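## Task

Remove the marker's cap and draw only the numeral 9 on the whiteboard, oriented so its top faces the whiteboard's long side that is farthest from the robot.

## Robot and tools

Robot: two 6-joint arms, left_arm and right_arm, each with a parallel gripper. The names are labels only and do not match image sides. Nothing may be pushed or knocked off the table, and the arms must not collide or shove each other. Loose objects may occasionally get nudged by an outside push.

Frame: one shared world frame for everything reported. Origin on the table surface midway between the arms, +x out over the table, +z up, left_arm on the +y side. Positions are in metres, orientations as quaternions wxyz. Arm bases may be tilted. Any mounting plates and the floor-standing metal frame behind the arms are fixed obstacles; a "too close" warning counts a plate and its side of the frame as part of that arm. Printed hand positions can be somewhat wrong, worse when reaching far. The gripper's fingers point along its own +z and close along its y; end_effector_position sits between the pads, roughly 1 cm short of the fingertips.

Row layout (used by execute_actions and move): one flat list of 14 numbers covering both arms, even if only one moves: left_arm's 6 joint numbers then its opening, then right_arm's 6 joint numbers then its opening. Joint order in every row and every per-joint list is: shoulder, elbow, waist, wrist pitch, wrist yaw, wrist roll. Joint numbers are offsets, not poses, each in [-1, 1], scaled so 1.0 equals 1.258 rad (shoulder), 1.238 (elbow), 1.202 (waist), 2.073 (wrist pitch), 2.022 (wrist yaw), 2.022 (wrist roll). Opening is absolute on [-1, 1]: +1 fully open, -1 closed. Optionally 12 more numbers in [0, 1] follow: stiffness multipliers for each arm joint (left's 6 then right's 6, same joint order), persisting until changed.

Stated joint ranges (rad): waist -2.618 to 3.054, shoulder 0.000 to 3.142, elbow 0.000 to 3.142, wrist pitch -1.571 to 1.571, wrist yaw -1.571 to 1.571, wrist roll -2.094 to 2.094. True ends may differ by up to 0.036 rad. Asking a joint to pass its end by over 0.036 rad (judged from the action's starting angles) rejects that action for both arms; if the first action of a call fails this against the last reported state, or any action is malformed, the whole call does nothing. Commands beyond a real end are clipped there, possibly with a "joint sent to its limit" note; its absence proves nothing.

execute_actions(actions): a list of actions; each action is a table of 1 to 15 rows, one row per 1/30 s control step, the last row repeating to fill 15 steps (0.5 s). Offsets in every row of an action are measured from the joint angles at that action's start (for the first action, the latest reported angles), not from the previous row. An empty list just returns state and images. Per step, each joint's target stays within a lead of its measured angle (shoulder 0.258, elbow 0.238, waist 0.202, wrist pitch 0.573, wrist yaw and roll 0.522 rad), and targets are scaled back if they would move the gripper over 70 mm, so big changes need several actions. Arms sent zero offsets can sag; resend offsets toward the wanted angles, increasing them if a joint stays short.

move(target, speed, blocking): target is one row as above, offsets from the "Joint positions" of the latest result showing them. All joints finish together, so the hand follows a curve; duration 0.5 to 10 s. speed (rad/s, 0.01 to 2, default 0.5) caps the joint with the largest travel. Paths ignore obstacles and the other arm. Faster moves and targets set deeper past contact hit and press harder. blocking=false returns after 0.5 s; then use wait or stop before issuing further rows or moves. The result adds a "move:" line: ending (done, off_target, moving, held, fault), limits=held or limits=none, and each arm's joint farthest from target. Sending offsets from Joint positions to Joint targets keeps a pressing arm pressing as before.

wait(seconds): 0 to 10; arms hold their last command; returns early if a running move ends. stop(): brakes a running move (needs braking room). zoom_image(camera, region): region [x0, y0, x1, y1] in pixels of that camera's latest image, at most 504 by 504, origin top-left. Cameras, each 504x504: cam_head_left, cam_head_right, cam_high, cam_low, cam_left_wrist, cam_right_wrist, with calibration given per camera (K, distortion, T_world_to_cam) and small possible errors. finished_scene(scene): ends the current scene (pass its number) irreversibly once the goal holds; its result may name one failure but never confirms success.

Results: per-arm gripper pose; Joint positions (rad, plus finger gap in m, 0.094 fully open), Joint velocities, Joint targets (current drive goals), torques (offset and noisy), grip_measured (opening on the command scale, each gripper off by up to about 1 mm). Calls with actions also list step readings; HELD marks steps where an arm was held back. "joint command not followed" means a clearance check altered targets. To hold an object, command an opening about 0.03 below grip_measured; pad force tops out near 50 to 62 N, less for very thin parts. MOTOR HOT appears from 75 °C; 90 °C stops that arm for 10 s; 100 °C drops it. FAULT lines mark stops. The simulation keeps running while you compose replies, holding the last command. Aim for quick, smooth motion with low effort and no drops, slips or hard impacts.

Each tool is called after "Request:" as a command line: name --argument value for each argument, lists and objects as JSON in quotes; but a table of rows of numbers goes row by row, as --pt "numbers of a row", without its own name.

## Session

Request:
execute_actions --actions '[]'

Scene clock: 0.00 s.
left_arm: end_effector_position=(+0.3832, +0.4312, +0.1864) grip_measured=+1.000 end_effector_quat_wxyz=(+0.365, -0.014, +0.931, +0.001) | right_arm: end_effector_position=(+0.6256, -0.3029, +0.3402) grip_measured=+1.000 end_effector_quat_wxyz=(-0.570, +0.643, -0.418, +0.294)
Joint names: [shoulder, elbow, waist, wrist pitch, wrist yaw, wrist roll]
Joint positions: left_arm=[1.533 0.537 0.501 0.449 0.225 0.518 0.094] | right_arm=[ 1.849  1.284 -0.435  0.506 -0.729 -1.913  0.094]
Joint velocities: left_arm=[-0.002  0.007  0.007 -0.051 -0.051 -0.037  0.   ] | right_arm=[ 0.012  0.002 -0.007 -0.037 -0.081  0.081  0.   ]
Joint torques (N m, as the arm reports them, + toward a larger angle): no reading
Motor temperatures (°C, as the motors report them): left_arm=[24 26 22 23 24 26] | right_arm=[24 23 26 26 23 25]
Joint targets: left_arm=[1.530 0.540 0.499 0.443 0.231 0.519] | right_arm=[1.836 1.293 -0.430 0.503 -0.739 -1.903]
Joint stiffness scale: left_arm=[1. 1. 1. 1. 1. 1.] | right_arm=[1. 1. 1. 1. 1. 1.]

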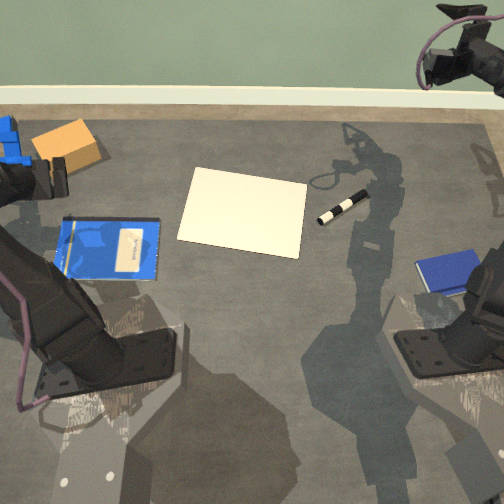

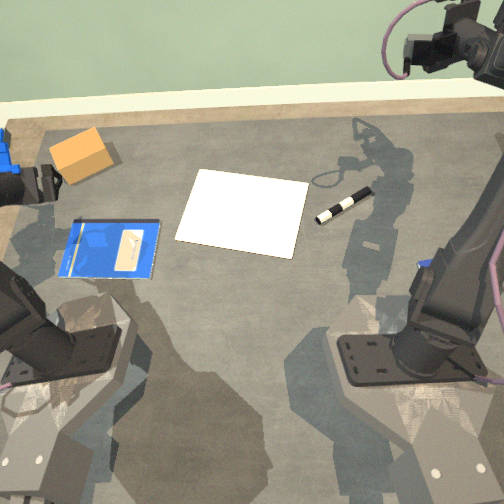

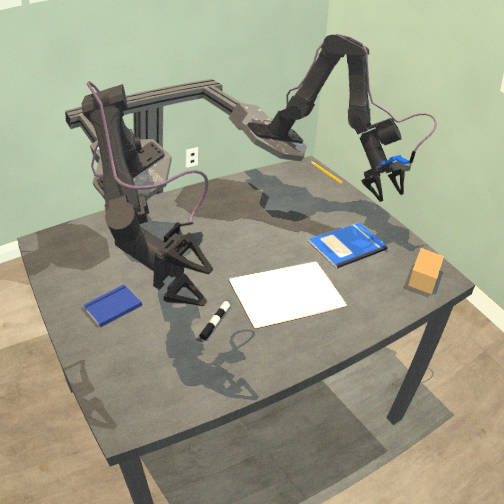

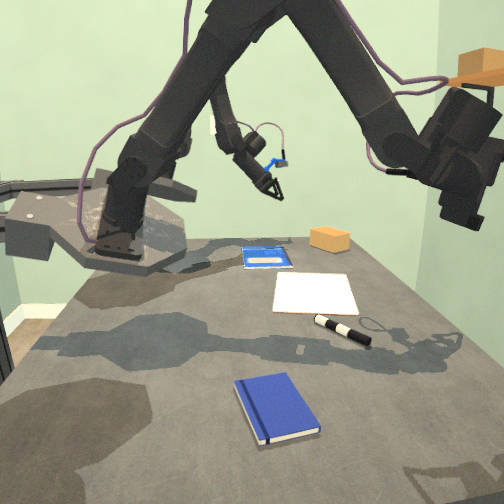

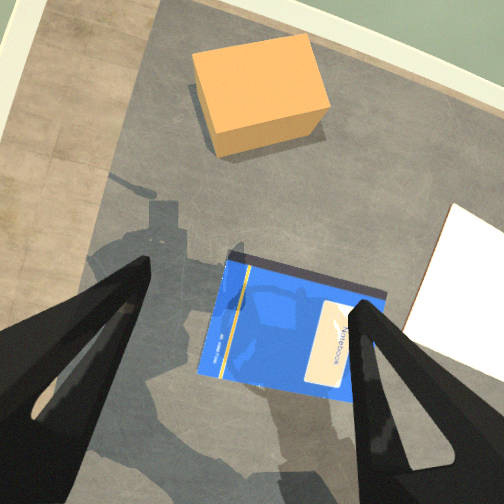

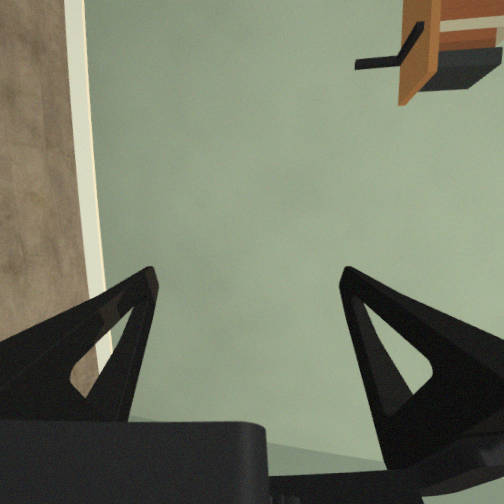

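Request:
zoom_image --camera "cam_head_left" --region '[160,150,400,270]'

Request:
zoom_image --camera "cam_high" --region '[170,250,370,350]'

Region (160, 150, 400, 270) of cam_head_left's 504x504 image, scaled by 2.100, with more detail than that image has.

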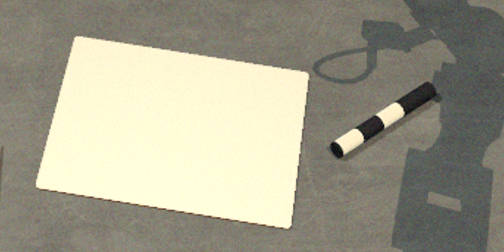

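Region (170, 250, 370, 350) of cam_high's 504x504 image, scaled by 2.520, with more detail than that image has.

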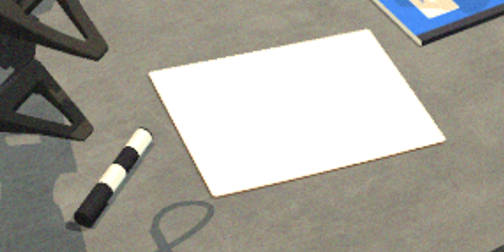

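Request:
move --target '[0,0,-0.3,0,0,0,1, 0,0,0.3,0,0,0,1]' --speed 0.6

Request:
move --target '[0.25,0,0,0,0,0,1, 0.25,0,0,0,0,0,1]' --speed 0.6

Request:
move --target '[0,0.25,0,0,0,0,1, 0,-0.25,0,0,0,0,1]' --speed 0.6

Request:
move --target '[0,0,0,-0.15,0,0,1, 0,0,0,-0.15,0,0,1]' --speed 0.6

Request:
move --target '[0,0,0,0,-0.11,0,1, 0,0,0,0,0.35,0,1]' --speed 0.6

Request:
move --target '[0,0,0,0,0,-0.25,1, 0,0,0,0,0,0.5,1]' --speed 0.8

Scene clock: 4.70 s.
left_arm: end_effector_position=(+0.4242, +0.3007, +0.2239) grip_measured=+1.000 end_effector_quat_wxyz=(+0.414, +0.120, +0.897, -0.095) | right_arm: end_effector_position=(+0.6083, -0.1198, +0.4022) grip_measured=+1.000 end_effector_quat_wxyz=(-0.661, +0.657, -0.295, +0.210)
Joint names: [shoulder, elbow, waist, wrist pitch, wrist yaw, wrist roll]
Joint positions: left_arm=[1.533 0.537 0.147 0.449 0.22  0.518 0.094] | right_arm=[ 1.849  1.284 -0.077  0.506 -0.721 -1.917  0.094]
Joint velocities: left_arm=[ 0.002 -0.012 -0.007  0.037 -0.022 -0.066  0.   ] | right_arm=[-0.017  0.007 -0.007  0.022 -0.007 -0.066  0.   ]
Joint torques (N m, as the arm reports them, + toward a larger angle): left_arm=[-5.76  4.77 -2.06  1.56  0.43  0.02] | right_arm=[-11.47   6.76   3.4    1.4   -0.36   0.06]
Motor temperatures (°C, as the motors report them): left_arm=[24 26 22 23 24 26] | right_arm=[26 24 26 27 23 25]
Joint targets: left_arm=[1.533 0.537 0.140 0.449 0.225 0.518] | right_arm=[1.849 1.284 -0.074 0.506 -0.729 -1.913]
Joint stiffness scale: left_arm=[1. 1. 1. 1. 1. 1.] | right_arm=[1. 1. 1. 1. 1. 1.]
move: done; limits=none; left_arm: farthest joint: the waist, 0.006 radians from its target (0.361 radians at the start); right_arm: farthest joint: the wrist yaw, 0.008 radians from its target (0.000 radians at the start)
camera_calibration (this result's frames):
cam_left_wrist: T_world_to_cam=[[-0.105887, -0.973246, 0.203913, 0.291968], [-0.990835, 0.0859715, -0.104185, 0.440121], [0.083867, -0.213076, -0.97343, 0.347731], [0, 0, 0, 1]] pos_world=[0.43784, 0.320412, 0.324809]
cam_right_wrist: T_world_to_cam=[[0.0819756, -0.043705, 0.995676, -0.453364], [0.189781, -0.980073, -0.0586451, -0.191912], [0.978398, 0.193767, -0.0720478, -0.434696], [0, 0, 0, 1]] pos_world=[0.498892, -0.123672, 0.40883]

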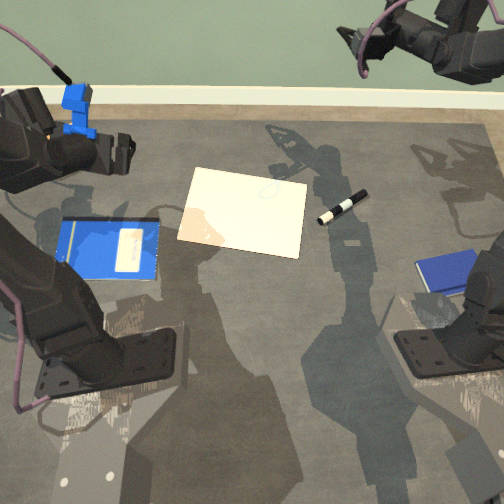

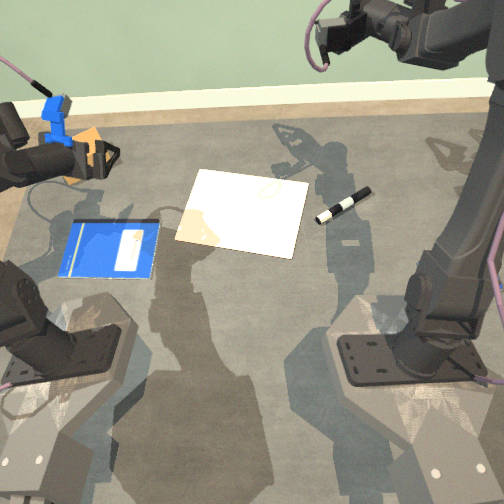

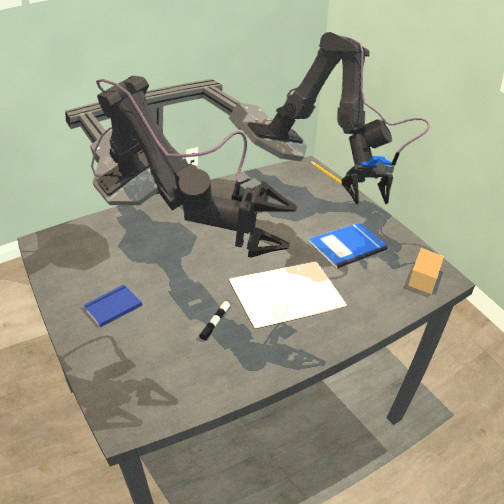

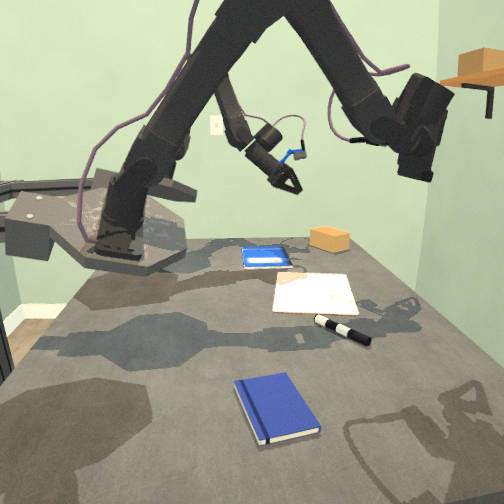

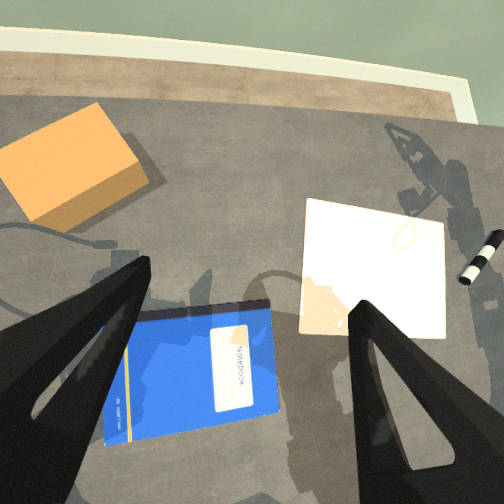

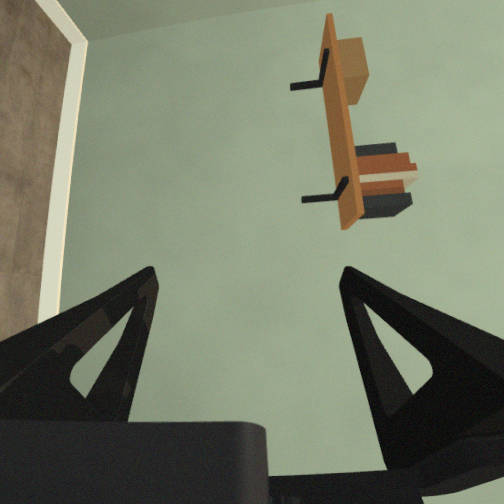

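Scene clock: 5.77 s.
left_arm: end_effector_position=(+0.3705, +0.2591, +0.1281) grip_measured=+1.000 end_effector_quat_wxyz=(+0.280, +0.131, +0.938, -0.157) | right_arm: end_effector_position=(+0.5810, -0.0688, +0.2366) grip_measured=+1.000 end_effector_quat_wxyz=(-0.609, +0.703, -0.360, +0.080)
Joint names: [shoulder, elbow, waist, wrist pitch, wrist yaw, wrist roll]
Joint positions: left_arm=[1.841 0.537 0.147 0.451 0.218 0.518 0.094] | right_arm=[ 2.174  1.284 -0.077  0.505 -0.71  -1.922  0.094]
Joint velocities: left_arm=[ 0.007  0.012 -0.002 -0.081 -0.066 -0.066  0.   ] | right_arm=[-0.007 -0.017  0.012 -0.022  0.037 -0.037  0.   ]
Joint torques (N m, as the arm reports them, + toward a larger angle): left_arm=[-5.84  3.06 -1.9   1.1   0.4   0.02] | right_arm=[-13.02   5.23   3.75   1.23  -0.53   0.06]
Motor temperatures (°C, as the motors report them): left_arm=[25 26 22 23 24 26] | right_arm=[26 24 26 27 23 25]
Joint targets: left_arm=[1.847 0.537 0.147 0.449 0.220 0.518] | right_arm=[2.164 1.284 -0.077 0.506 -0.721 -1.917]
Joint stiffness scale: left_arm=[1. 1. 1. 1. 1. 1.] | right_arm=[1. 1. 1. 1. 1. 1.]
move: done; limits=none; left_arm: farthest joint: the shoulder, 0.007 radians from its target (0.315 radians at the start); right_arm: farthest joint: the shoulder, 0.011 radians from its target (0.314 radians at the start)
camera_calibration (this result's frames):
cam_left_wrist: T_world_to_cam=[[-0.118447, -0.947448, 0.297176, 0.251388], [-0.969765, 0.174689, 0.170411, 0.314536], [-0.213369, -0.268006, -0.939493, 0.370066], [0, 0, 0, 1]] pos_world=[0.413762, 0.282411, 0.219368]
cam_right_wrist: T_world_to_cam=[[0.382152, 0.00299551, 0.924095, -0.438311], [0.255082, -0.961485, -0.10237, -0.172868], [0.888197, 0.274841, -0.368197, -0.301727], [0, 0, 0, 1]] pos_world=[0.47959, -0.0819702, 0.27625]

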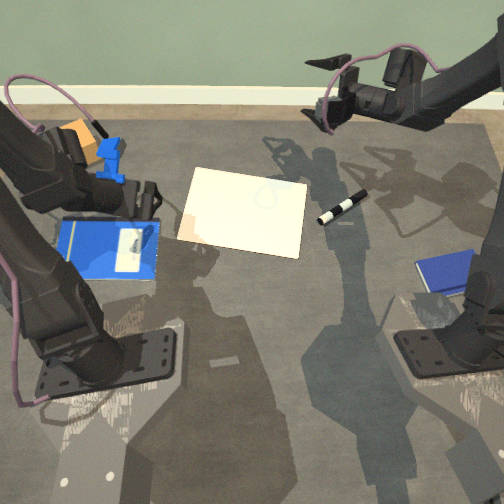

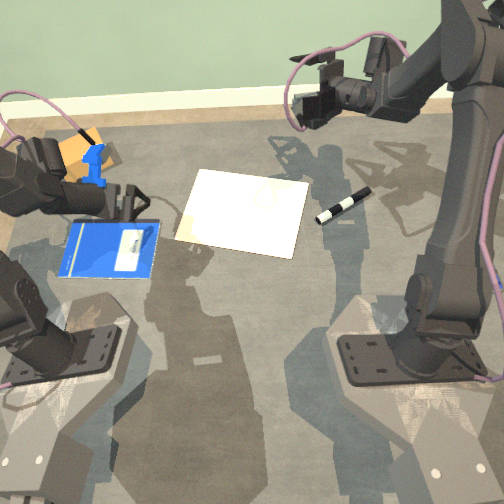

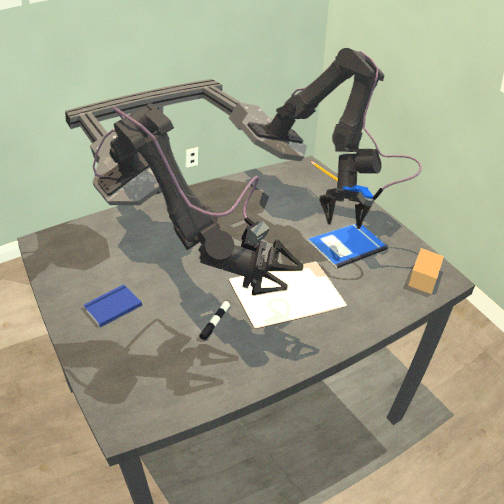

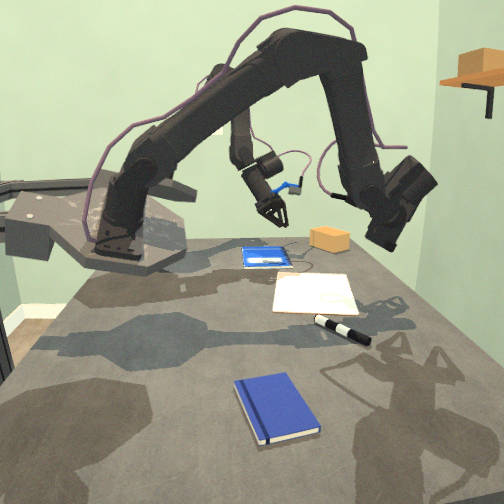

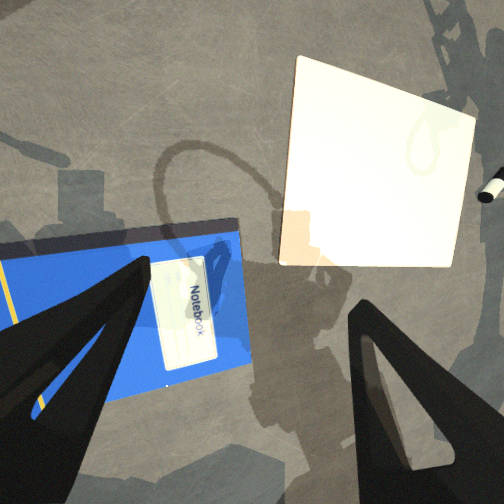

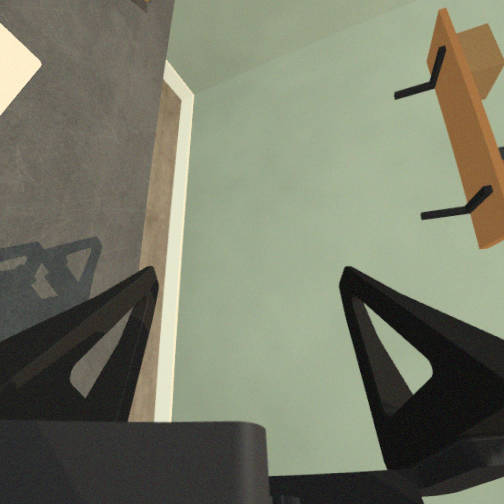

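Scene clock: 6.70 s.
left_arm: end_effector_position=(+0.4961, +0.3073, +0.1906) grip_measured=+1.000 end_effector_quat_wxyz=(+0.413, +0.119, +0.898, -0.093) | right_arm: end_effector_position=(+0.4686, -0.0525, +0.1616) grip_measured=+1.000 end_effector_quat_wxyz=(-0.545, +0.730, -0.411, -0.042)
Joint names: [shoulder, elbow, waist, wrist pitch, wrist yaw, wrist roll]
Joint positions: left_arm=[1.841 0.834 0.147 0.462 0.217 0.518 0.094] | right_arm=[ 2.174  0.983 -0.077  0.506 -0.698 -1.925  0.094]
Joint velocities: left_arm=[ 0.012 -0.022 -0.012 -0.022  0.007 -0.037  0.   ] | right_arm=[ 0.007 -0.017  0.002  0.037 -0.022  0.007  0.   ]
Joint torques (N m, as the arm reports them, + toward a larger angle): left_arm=[-8.05  5.61 -2.29  1.49  0.37  0.02] | right_arm=[-10.44   2.65   3.38   0.93  -0.62   0.05]
Motor temperatures (°C, as the motors report them): left_arm=[25 26 22 23 24 26] | right_arm=[26 24 26 27 23 25]
Joint targets: left_arm=[1.841 0.847 0.147 0.451 0.218 0.518] | right_arm=[2.174 0.974 -0.077 0.505 -0.710 -1.922]
Joint stiffness scale: left_arm=[1. 1. 1. 1. 1. 1.] | right_arm=[1. 1. 1. 1. 1. 1.]
move: done; limits=none; left_arm: farthest joint: the elbow, 0.013 radians from its target (0.309 radians at the start); right_arm: farthest joint: the wrist yaw, 0.012 radians from its target (0.000 radians at the start)
camera_calibration (this result's frames):
cam_left_wrist: T_world_to_cam=[[-0.103203, -0.974088, 0.201252, 0.312258], [-0.991124, 0.0836611, -0.103319, 0.507965], [0.0838049, -0.210129, -0.974075, 0.309881], [0, 0, 0, 1]] pos_world=[0.509713, 0.326785, 0.291487]
cam_right_wrist: T_world_to_cam=[[0.623172, 0.069804, 0.778963, -0.412065], [0.300704, -0.94083, -0.156255, -0.147744], [0.721965, 0.331611, -0.60729, -0.114515], [0, 0, 0, 1]] pos_world=[0.38389, -0.0722641, 0.228354]

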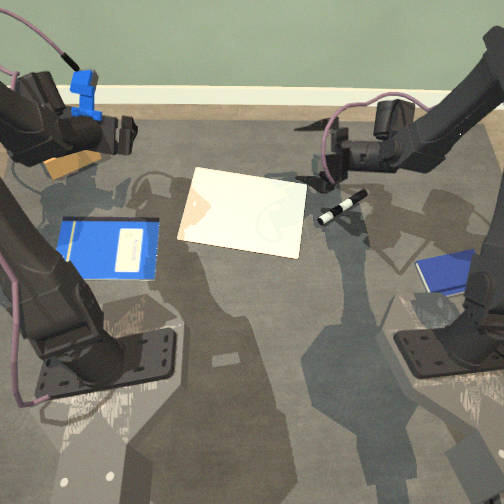

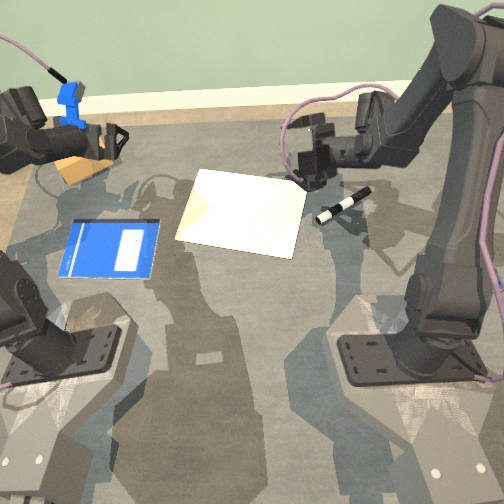

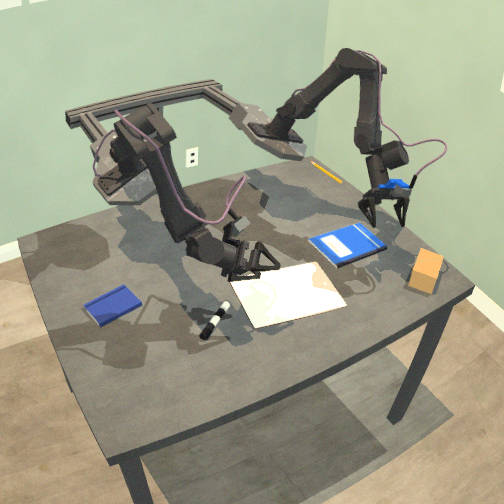

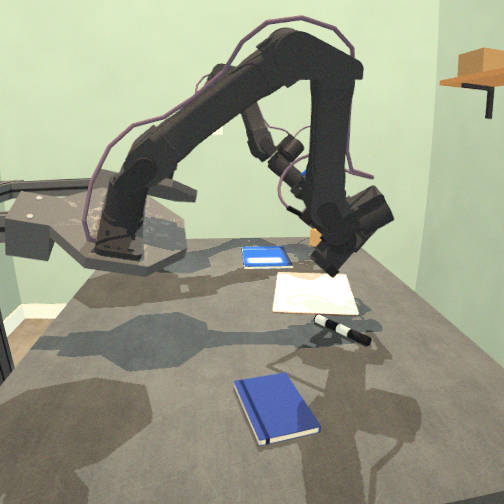

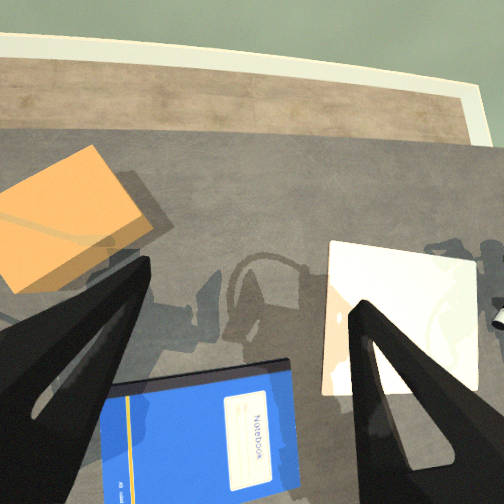

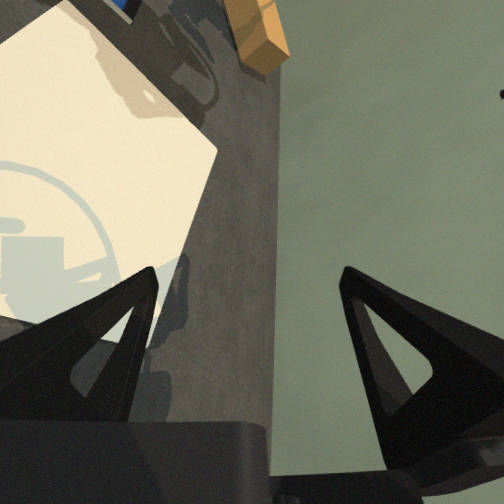

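Scene clock: 8.00 s.
left_arm: end_effector_position=(+0.4393, +0.2831, +0.1532) grip_measured=+1.000 end_effector_quat_wxyz=(+0.285, +0.131, +0.937, -0.154) | right_arm: end_effector_position=(+0.4141, -0.0488, +0.1342) grip_measured=+1.000 end_effector_quat_wxyz=(-0.469, +0.742, -0.452, -0.161)
Joint names: [shoulder, elbow, waist, wrist pitch, wrist yaw, wrist roll]
Joint positions: left_arm=[1.841 0.834 0.147 0.166 0.215 0.518 0.094] | right_arm=[ 2.174  0.983 -0.077  0.211 -0.683 -1.927  0.094]
Joint velocities: left_arm=[-0.007  0.007  0.007 -0.066  0.037 -0.007  0.   ] | right_arm=[-0.022  0.002 -0.007 -0.022  0.007  0.022  0.   ]
Joint torques (N m, as the arm reports them, + toward a larger angle): left_arm=[-7.66  4.35 -2.19  0.98  0.41  0.02] | right_arm=[-10.06   2.98   3.26   0.41  -0.69   0.04]
Motor temperatures (°C, as the motors report them): left_arm=[25 26 22 23 24 26] | right_arm=[26 24 26 27 23 25]
Joint targets: left_arm=[1.841 0.834 0.147 0.151 0.217 0.518] | right_arm=[2.174 0.983 -0.077 0.195 -0.698 -1.925]
Joint stiffness scale: left_arm=[1. 1. 1. 1. 1. 1.] | right_arm=[1. 1. 1. 1. 1. 1.]
move: done; limits=none; left_arm: farthest joint: the wrist pitch, 0.015 radians from its target (0.311 radians at the start); right_arm: farthest joint: the wrist pitch, 0.016 radians from its target (0.311 radians at the start)
camera_calibration (this result's frames):
cam_left_wrist: T_world_to_cam=[[-0.117031, -0.949395, 0.291468, 0.275609], [-0.972001, 0.169711, 0.162516, 0.376411], [-0.203758, -0.264287, -0.942674, 0.410014], [0, 0, 0, 1]] pos_world=[0.48167, 0.306142, 0.245005]
cam_right_wrist: T_world_to_cam=[[0.804371, 0.151867, 0.574391, -0.400605], [0.328501, -0.919241, -0.216986, -0.134472], [0.495051, 0.363225, -0.789299, 0.0269113], [0, 0, 0, 1]] pos_world=[0.353087, -0.0725486, 0.222166]

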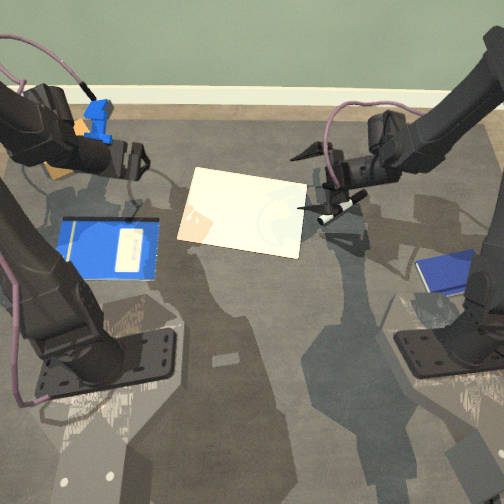

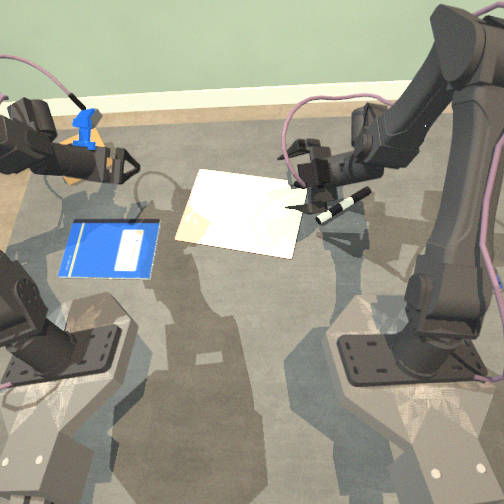

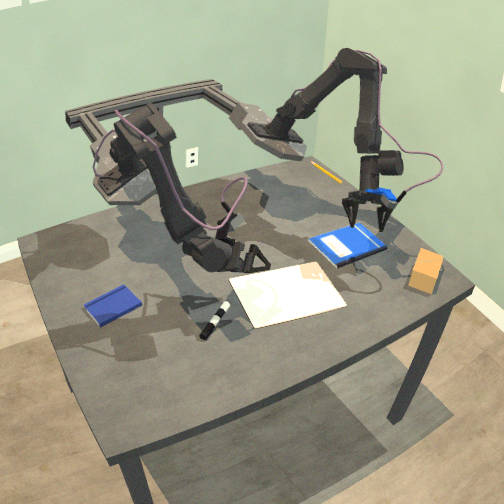

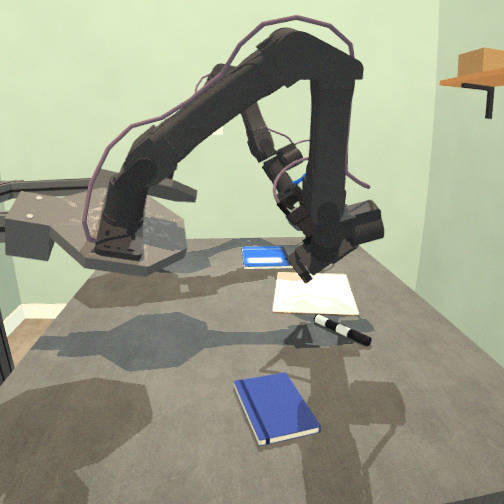

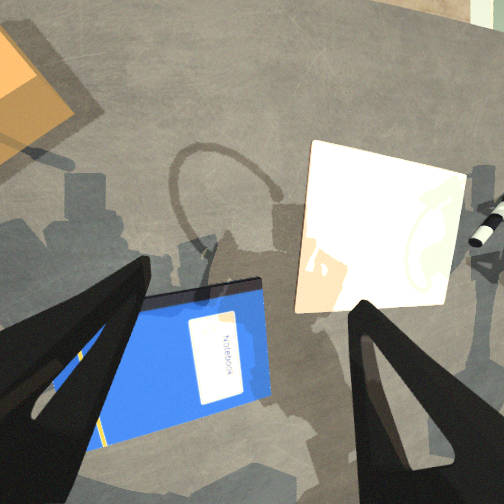

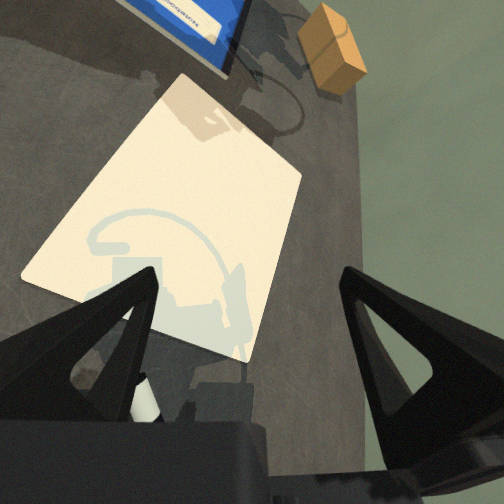

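Scene clock: 9.97 s.
left_arm: end_effector_position=(+0.4329, +0.3190, +0.1382) grip_measured=+1.000 end_effector_quat_wxyz=(+0.244, +0.111, +0.962, -0.056) | right_arm: end_effector_position=(+0.4317, -0.1486, +0.0614) grip_measured=+1.000 end_effector_quat_wxyz=(-0.201, +0.805, -0.557, +0.038)
Joint names: [shoulder, elbow, waist, wrist pitch, wrist yaw, wrist roll]
Joint positions: left_arm=[ 1.841  0.834  0.147  0.166 -0.007  0.518  0.094] | right_arm=[ 2.174  0.983 -0.077  0.211  0.032 -1.927  0.094]
Joint velocities: left_arm=[-0.002  0.012  0.007 -0.022  0.081 -0.007  0.   ] | right_arm=[ 0.002  0.007 -0.012 -0.051 -0.037 -0.022  0.   ]
Joint torques (N m, as the arm reports them, + toward a larger angle): left_arm=[-7.71  4.35 -2.19  1.13  0.25  0.04] | right_arm=[-10.06   3.02   3.14   0.6   -0.25   0.03]
Motor temperatures (°C, as the motors report them): left_arm=[25 26 22 24 24 26] | right_arm=[27 24 26 27 23 25]
Joint targets: left_arm=[1.841 0.834 0.147 0.166 -0.007 0.518] | right_arm=[2.174 0.983 -0.077 0.211 0.025 -1.927]
Joint stiffness scale: left_arm=[1. 1. 1. 1. 1. 1.] | right_arm=[1. 1. 1. 1. 1. 1.]
move: done; limits=none; left_arm: farthest joint: the wrist yaw, 0.001 radians from its target (0.222 radians at the start); right_arm: farthest joint: the wrist yaw, 0.008 radians from its target (0.707 radians at the start)
camera_calibration (this result's frames):
cam_left_wrist: T_world_to_cam=[[-0.0179228, -0.99381, 0.109641, 0.309708], [-0.966742, 0.0452062, 0.251727, 0.391627], [-0.255125, -0.101483, -0.961568, 0.376998], [0, 0, 0, 1]] pos_world=[0.480334, 0.328346, 0.229969]
cam_right_wrist: T_world_to_cam=[[0.868283, 0.31597, 0.382423, -0.349185], [0.138204, -0.894464, 0.425245, -0.201363], [0.476429, -0.316381, -0.820316, -0.0940523], [0, 0, 0, 1]] pos_world=[0.375829, -0.0995362, 0.142012]

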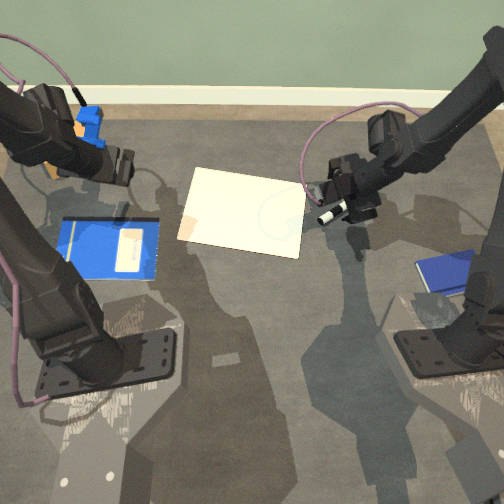

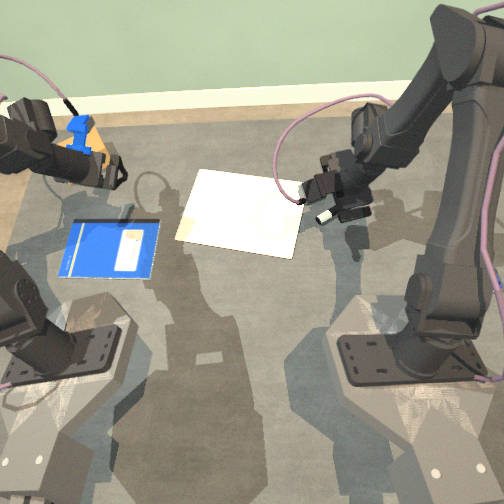

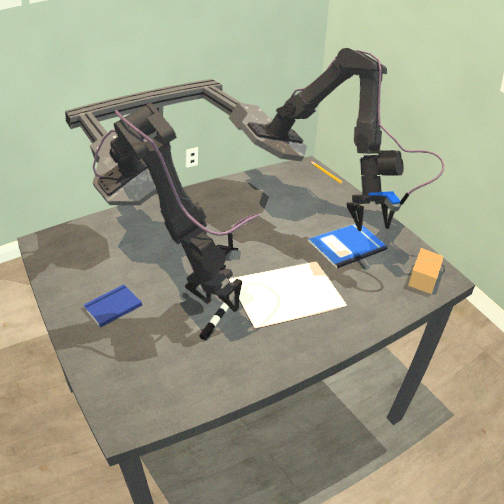

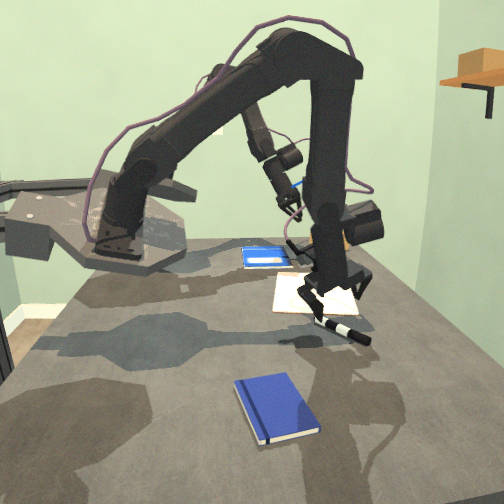

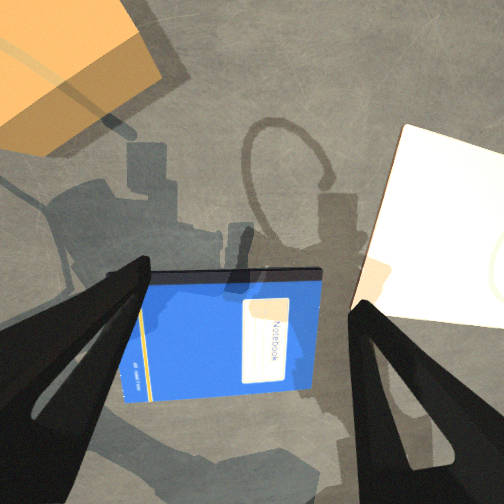

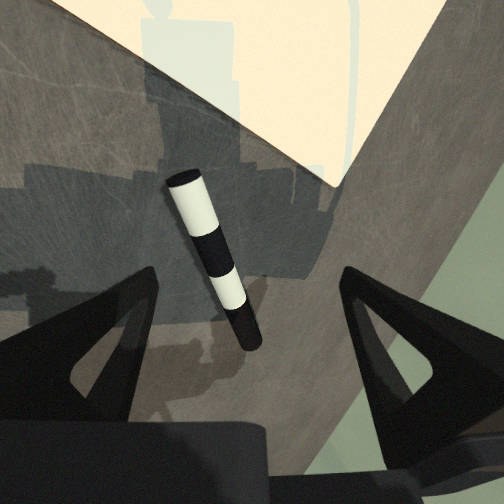

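Scene clock: 12.10 s.
left_arm: end_effector_position=(+0.4329, +0.3190, +0.1382) grip_measured=+1.000 end_effector_quat_wxyz=(+0.223, -0.131, +0.959, -0.114) | right_arm: end_effector_position=(+0.4318, -0.1500, +0.0609) grip_measured=+1.000 end_effector_quat_wxyz=(+0.192, -0.437, +0.877, +0.060)
Joint names: [shoulder, elbow, waist, wrist pitch, wrist yaw, wrist roll]
Joint positions: left_arm=[ 1.841  0.834  0.147  0.166 -0.007  0.017  0.094] | right_arm=[ 2.174  0.983 -0.077  0.211  0.041 -0.923  0.094]
Joint velocities: left_arm=[ 0.007 -0.002 -0.022  0.125  0.007 -0.139  0.   ] | right_arm=[ 0.022  0.007 -0.007 -0.081  0.037  0.007  0.   ]
Joint torques (N m, as the arm reports them, + toward a larger angle): left_arm=[-7.69  4.38 -2.18  1.14  0.26 -0.05] | right_arm=[-10.03   2.99   3.2    0.59  -0.27   0.1 ]
Motor temperatures (°C, as the motors report them): left_arm=[26 26 22 24 24 26] | right_arm=[27 24 26 27 23 25]
Joint targets: left_arm=[1.841 0.834 0.147 0.166 -0.007 0.012] | right_arm=[2.174 0.983 -0.077 0.211 0.032 -0.916]
Joint stiffness scale: left_arm=[1. 1. 1. 1. 1. 1.] | right_arm=[1. 1. 1. 1. 1. 1.]
move: done; limits=none; left_arm: farthest joint: the wrist roll, 0.004 radians from its target (0.505 radians at the start); right_arm: farthest joint: the wrist yaw, 0.009 radians from its target (0.000 radians at the start)
camera_calibration (this result's frames):
cam_left_wrist: T_world_to_cam=[[0.413265, -0.856291, 0.309804, 0.0514868], [-0.885095, -0.297751, 0.357702, 0.451046], [-0.214052, -0.422032, -0.880949, 0.45034], [0, 0, 0, 1]] pos_world=[0.474338, 0.368445, 0.219435]
cam_right_wrist: T_world_to_cam=[[0.797821, -0.596713, 0.0861155, -0.437096], [-0.597689, -0.764091, 0.242761, 0.14594], [-0.0790585, -0.24515, -0.966256, 0.164549], [0, 0, 0, 1]] pos_world=[0.44896, -0.10897, 0.161209]

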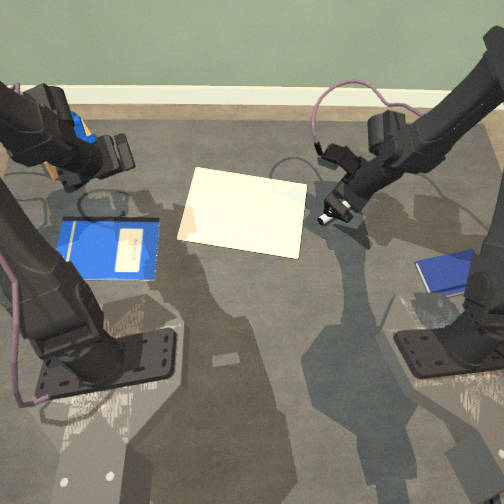

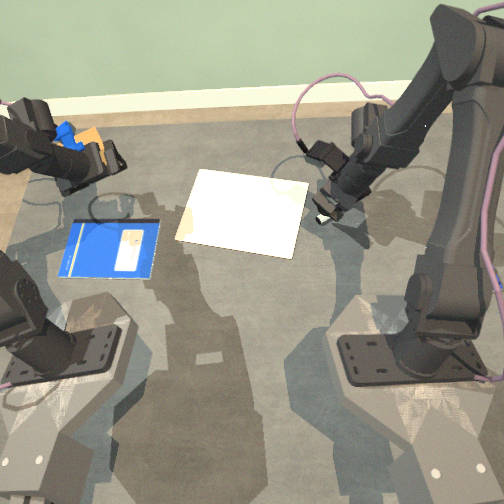

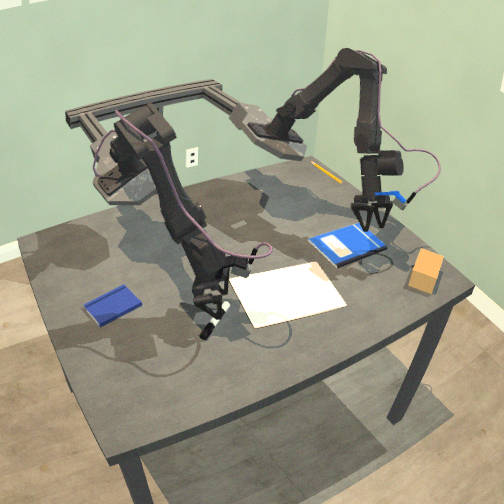

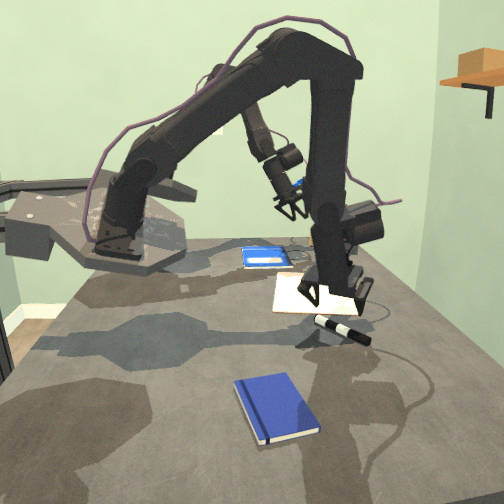

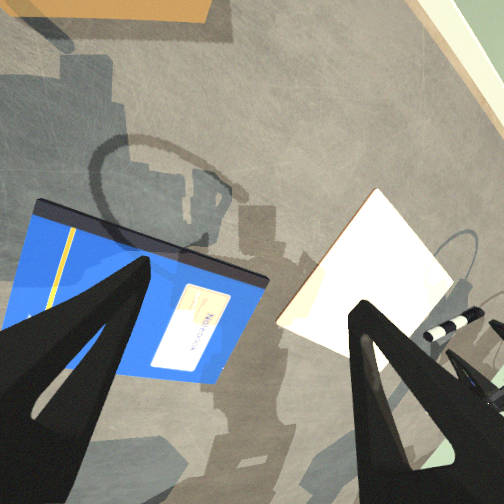

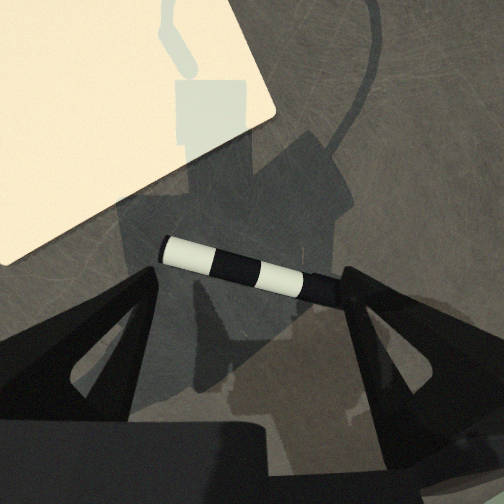

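Request:
move --target '[0,0,0,0,0,0,1, -0.022,0.183,0.088,-0.295,0.145,-0.543,1]' --speed 0.6

Scene clock: 22.30 s.
left_arm: end_effector_position=(+0.4329, +0.3190, +0.1382) grip_measured=+1.000 end_effector_quat_wxyz=(+0.223, -0.131, +0.959, -0.115) | right_arm: end_effector_position=(+0.3878, -0.1733, +0.0752) grip_measured=+1.000 end_effector_quat_wxyz=(+0.015, +0.887, -0.462, -0.022)
Joint names: [shoulder, elbow, waist, wrist pitch, wrist yaw, wrist roll]
Joint positions: left_arm=[ 1.841  0.834  0.147  0.166 -0.007  0.017  0.094] | right_arm=[ 2.174  1.186  0.013 -0.383  0.337 -2.014  0.094]
Joint velocities: left_arm=[-0.007 -0.012 -0.002  0.007  0.022 -0.066  0.   ] | right_arm=[-0.012 -0.002 -0.017  0.037 -0.051 -0.051  0.   ]
Joint torques (N m, as the arm reports them, + toward a larger angle): left_arm=[-7.68  4.4  -2.15  1.13  0.24  0.02] | right_arm=[-12.72   5.69   4.85  -0.19  -0.03  -0.03]
Motor temperatures (°C, as the motors report them): left_arm=[27 26 22 24 24 26] | right_arm=[28 24 26 27 23 25]
Joint targets: left_arm=[1.841 0.834 0.147 0.166 -0.007 0.017] | right_arm=[2.146 1.209 0.028 -0.401 0.334 -2.021]
Joint stiffness scale: left_arm=[1. 1. 1. 1. 1. 1.] | right_arm=[1. 1. 1. 1. 1. 1.]
move: off_target (right_arm); limits=none; left_arm: farthest joint: the waist, 0.000 radians from its target (0.000 radians at the start); right_arm: farthest joint: the shoulder, 0.028 radians from its target (0.028 radians at the start)
camera_calibration (this result's frames):
cam_left_wrist: T_world_to_cam=[[0.413569, -0.856099, 0.309928, 0.0512765], [-0.884974, -0.297984, 0.357808, 0.451053], [-0.213966, -0.422257, -0.880862, 0.450362], [0, 0, 0, 1]] pos_world=[0.474326, 0.368473, 0.219424]
cam_right_wrist: T_world_to_cam=[[0.804841, 0.592651, -0.0315462, -0.20485], [0.497505, -0.644738, 0.580347, -0.33093], [0.323604, -0.482781, -0.813758, -0.0396578], [0, 0, 0, 1]] pos_world=[0.342344, -0.111104, 0.15332]

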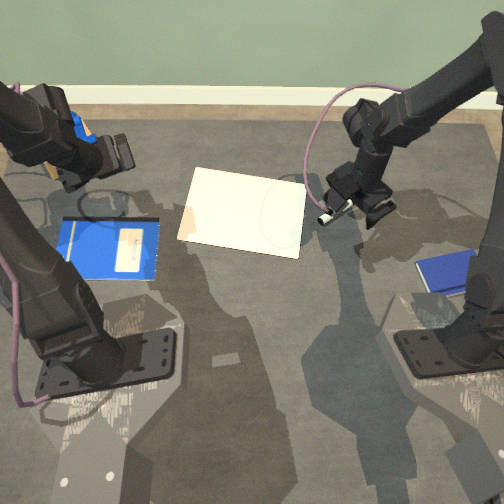

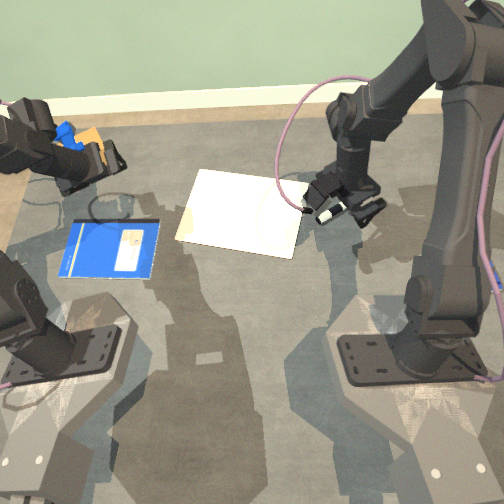

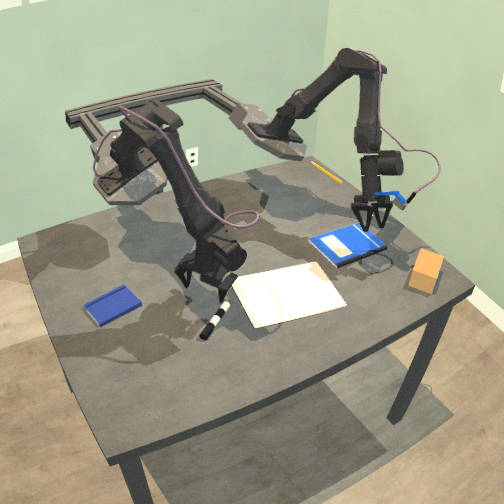

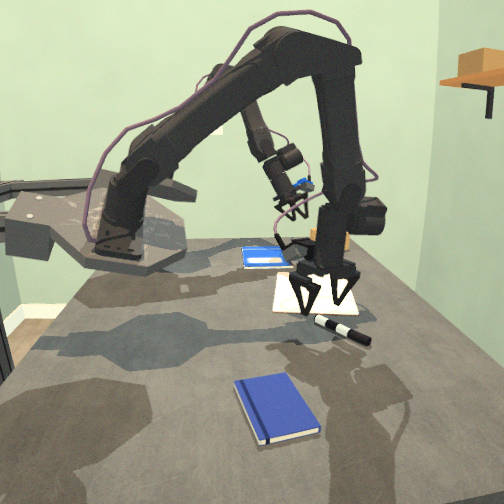

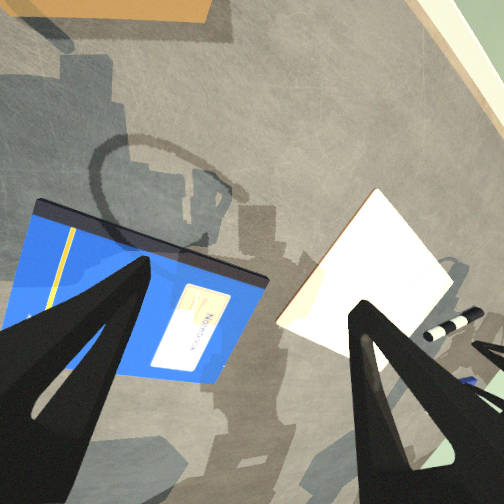

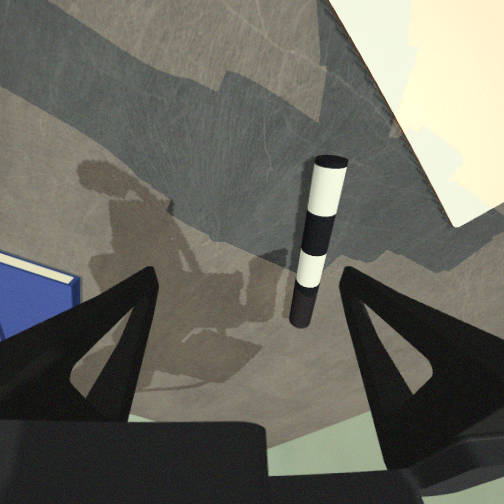

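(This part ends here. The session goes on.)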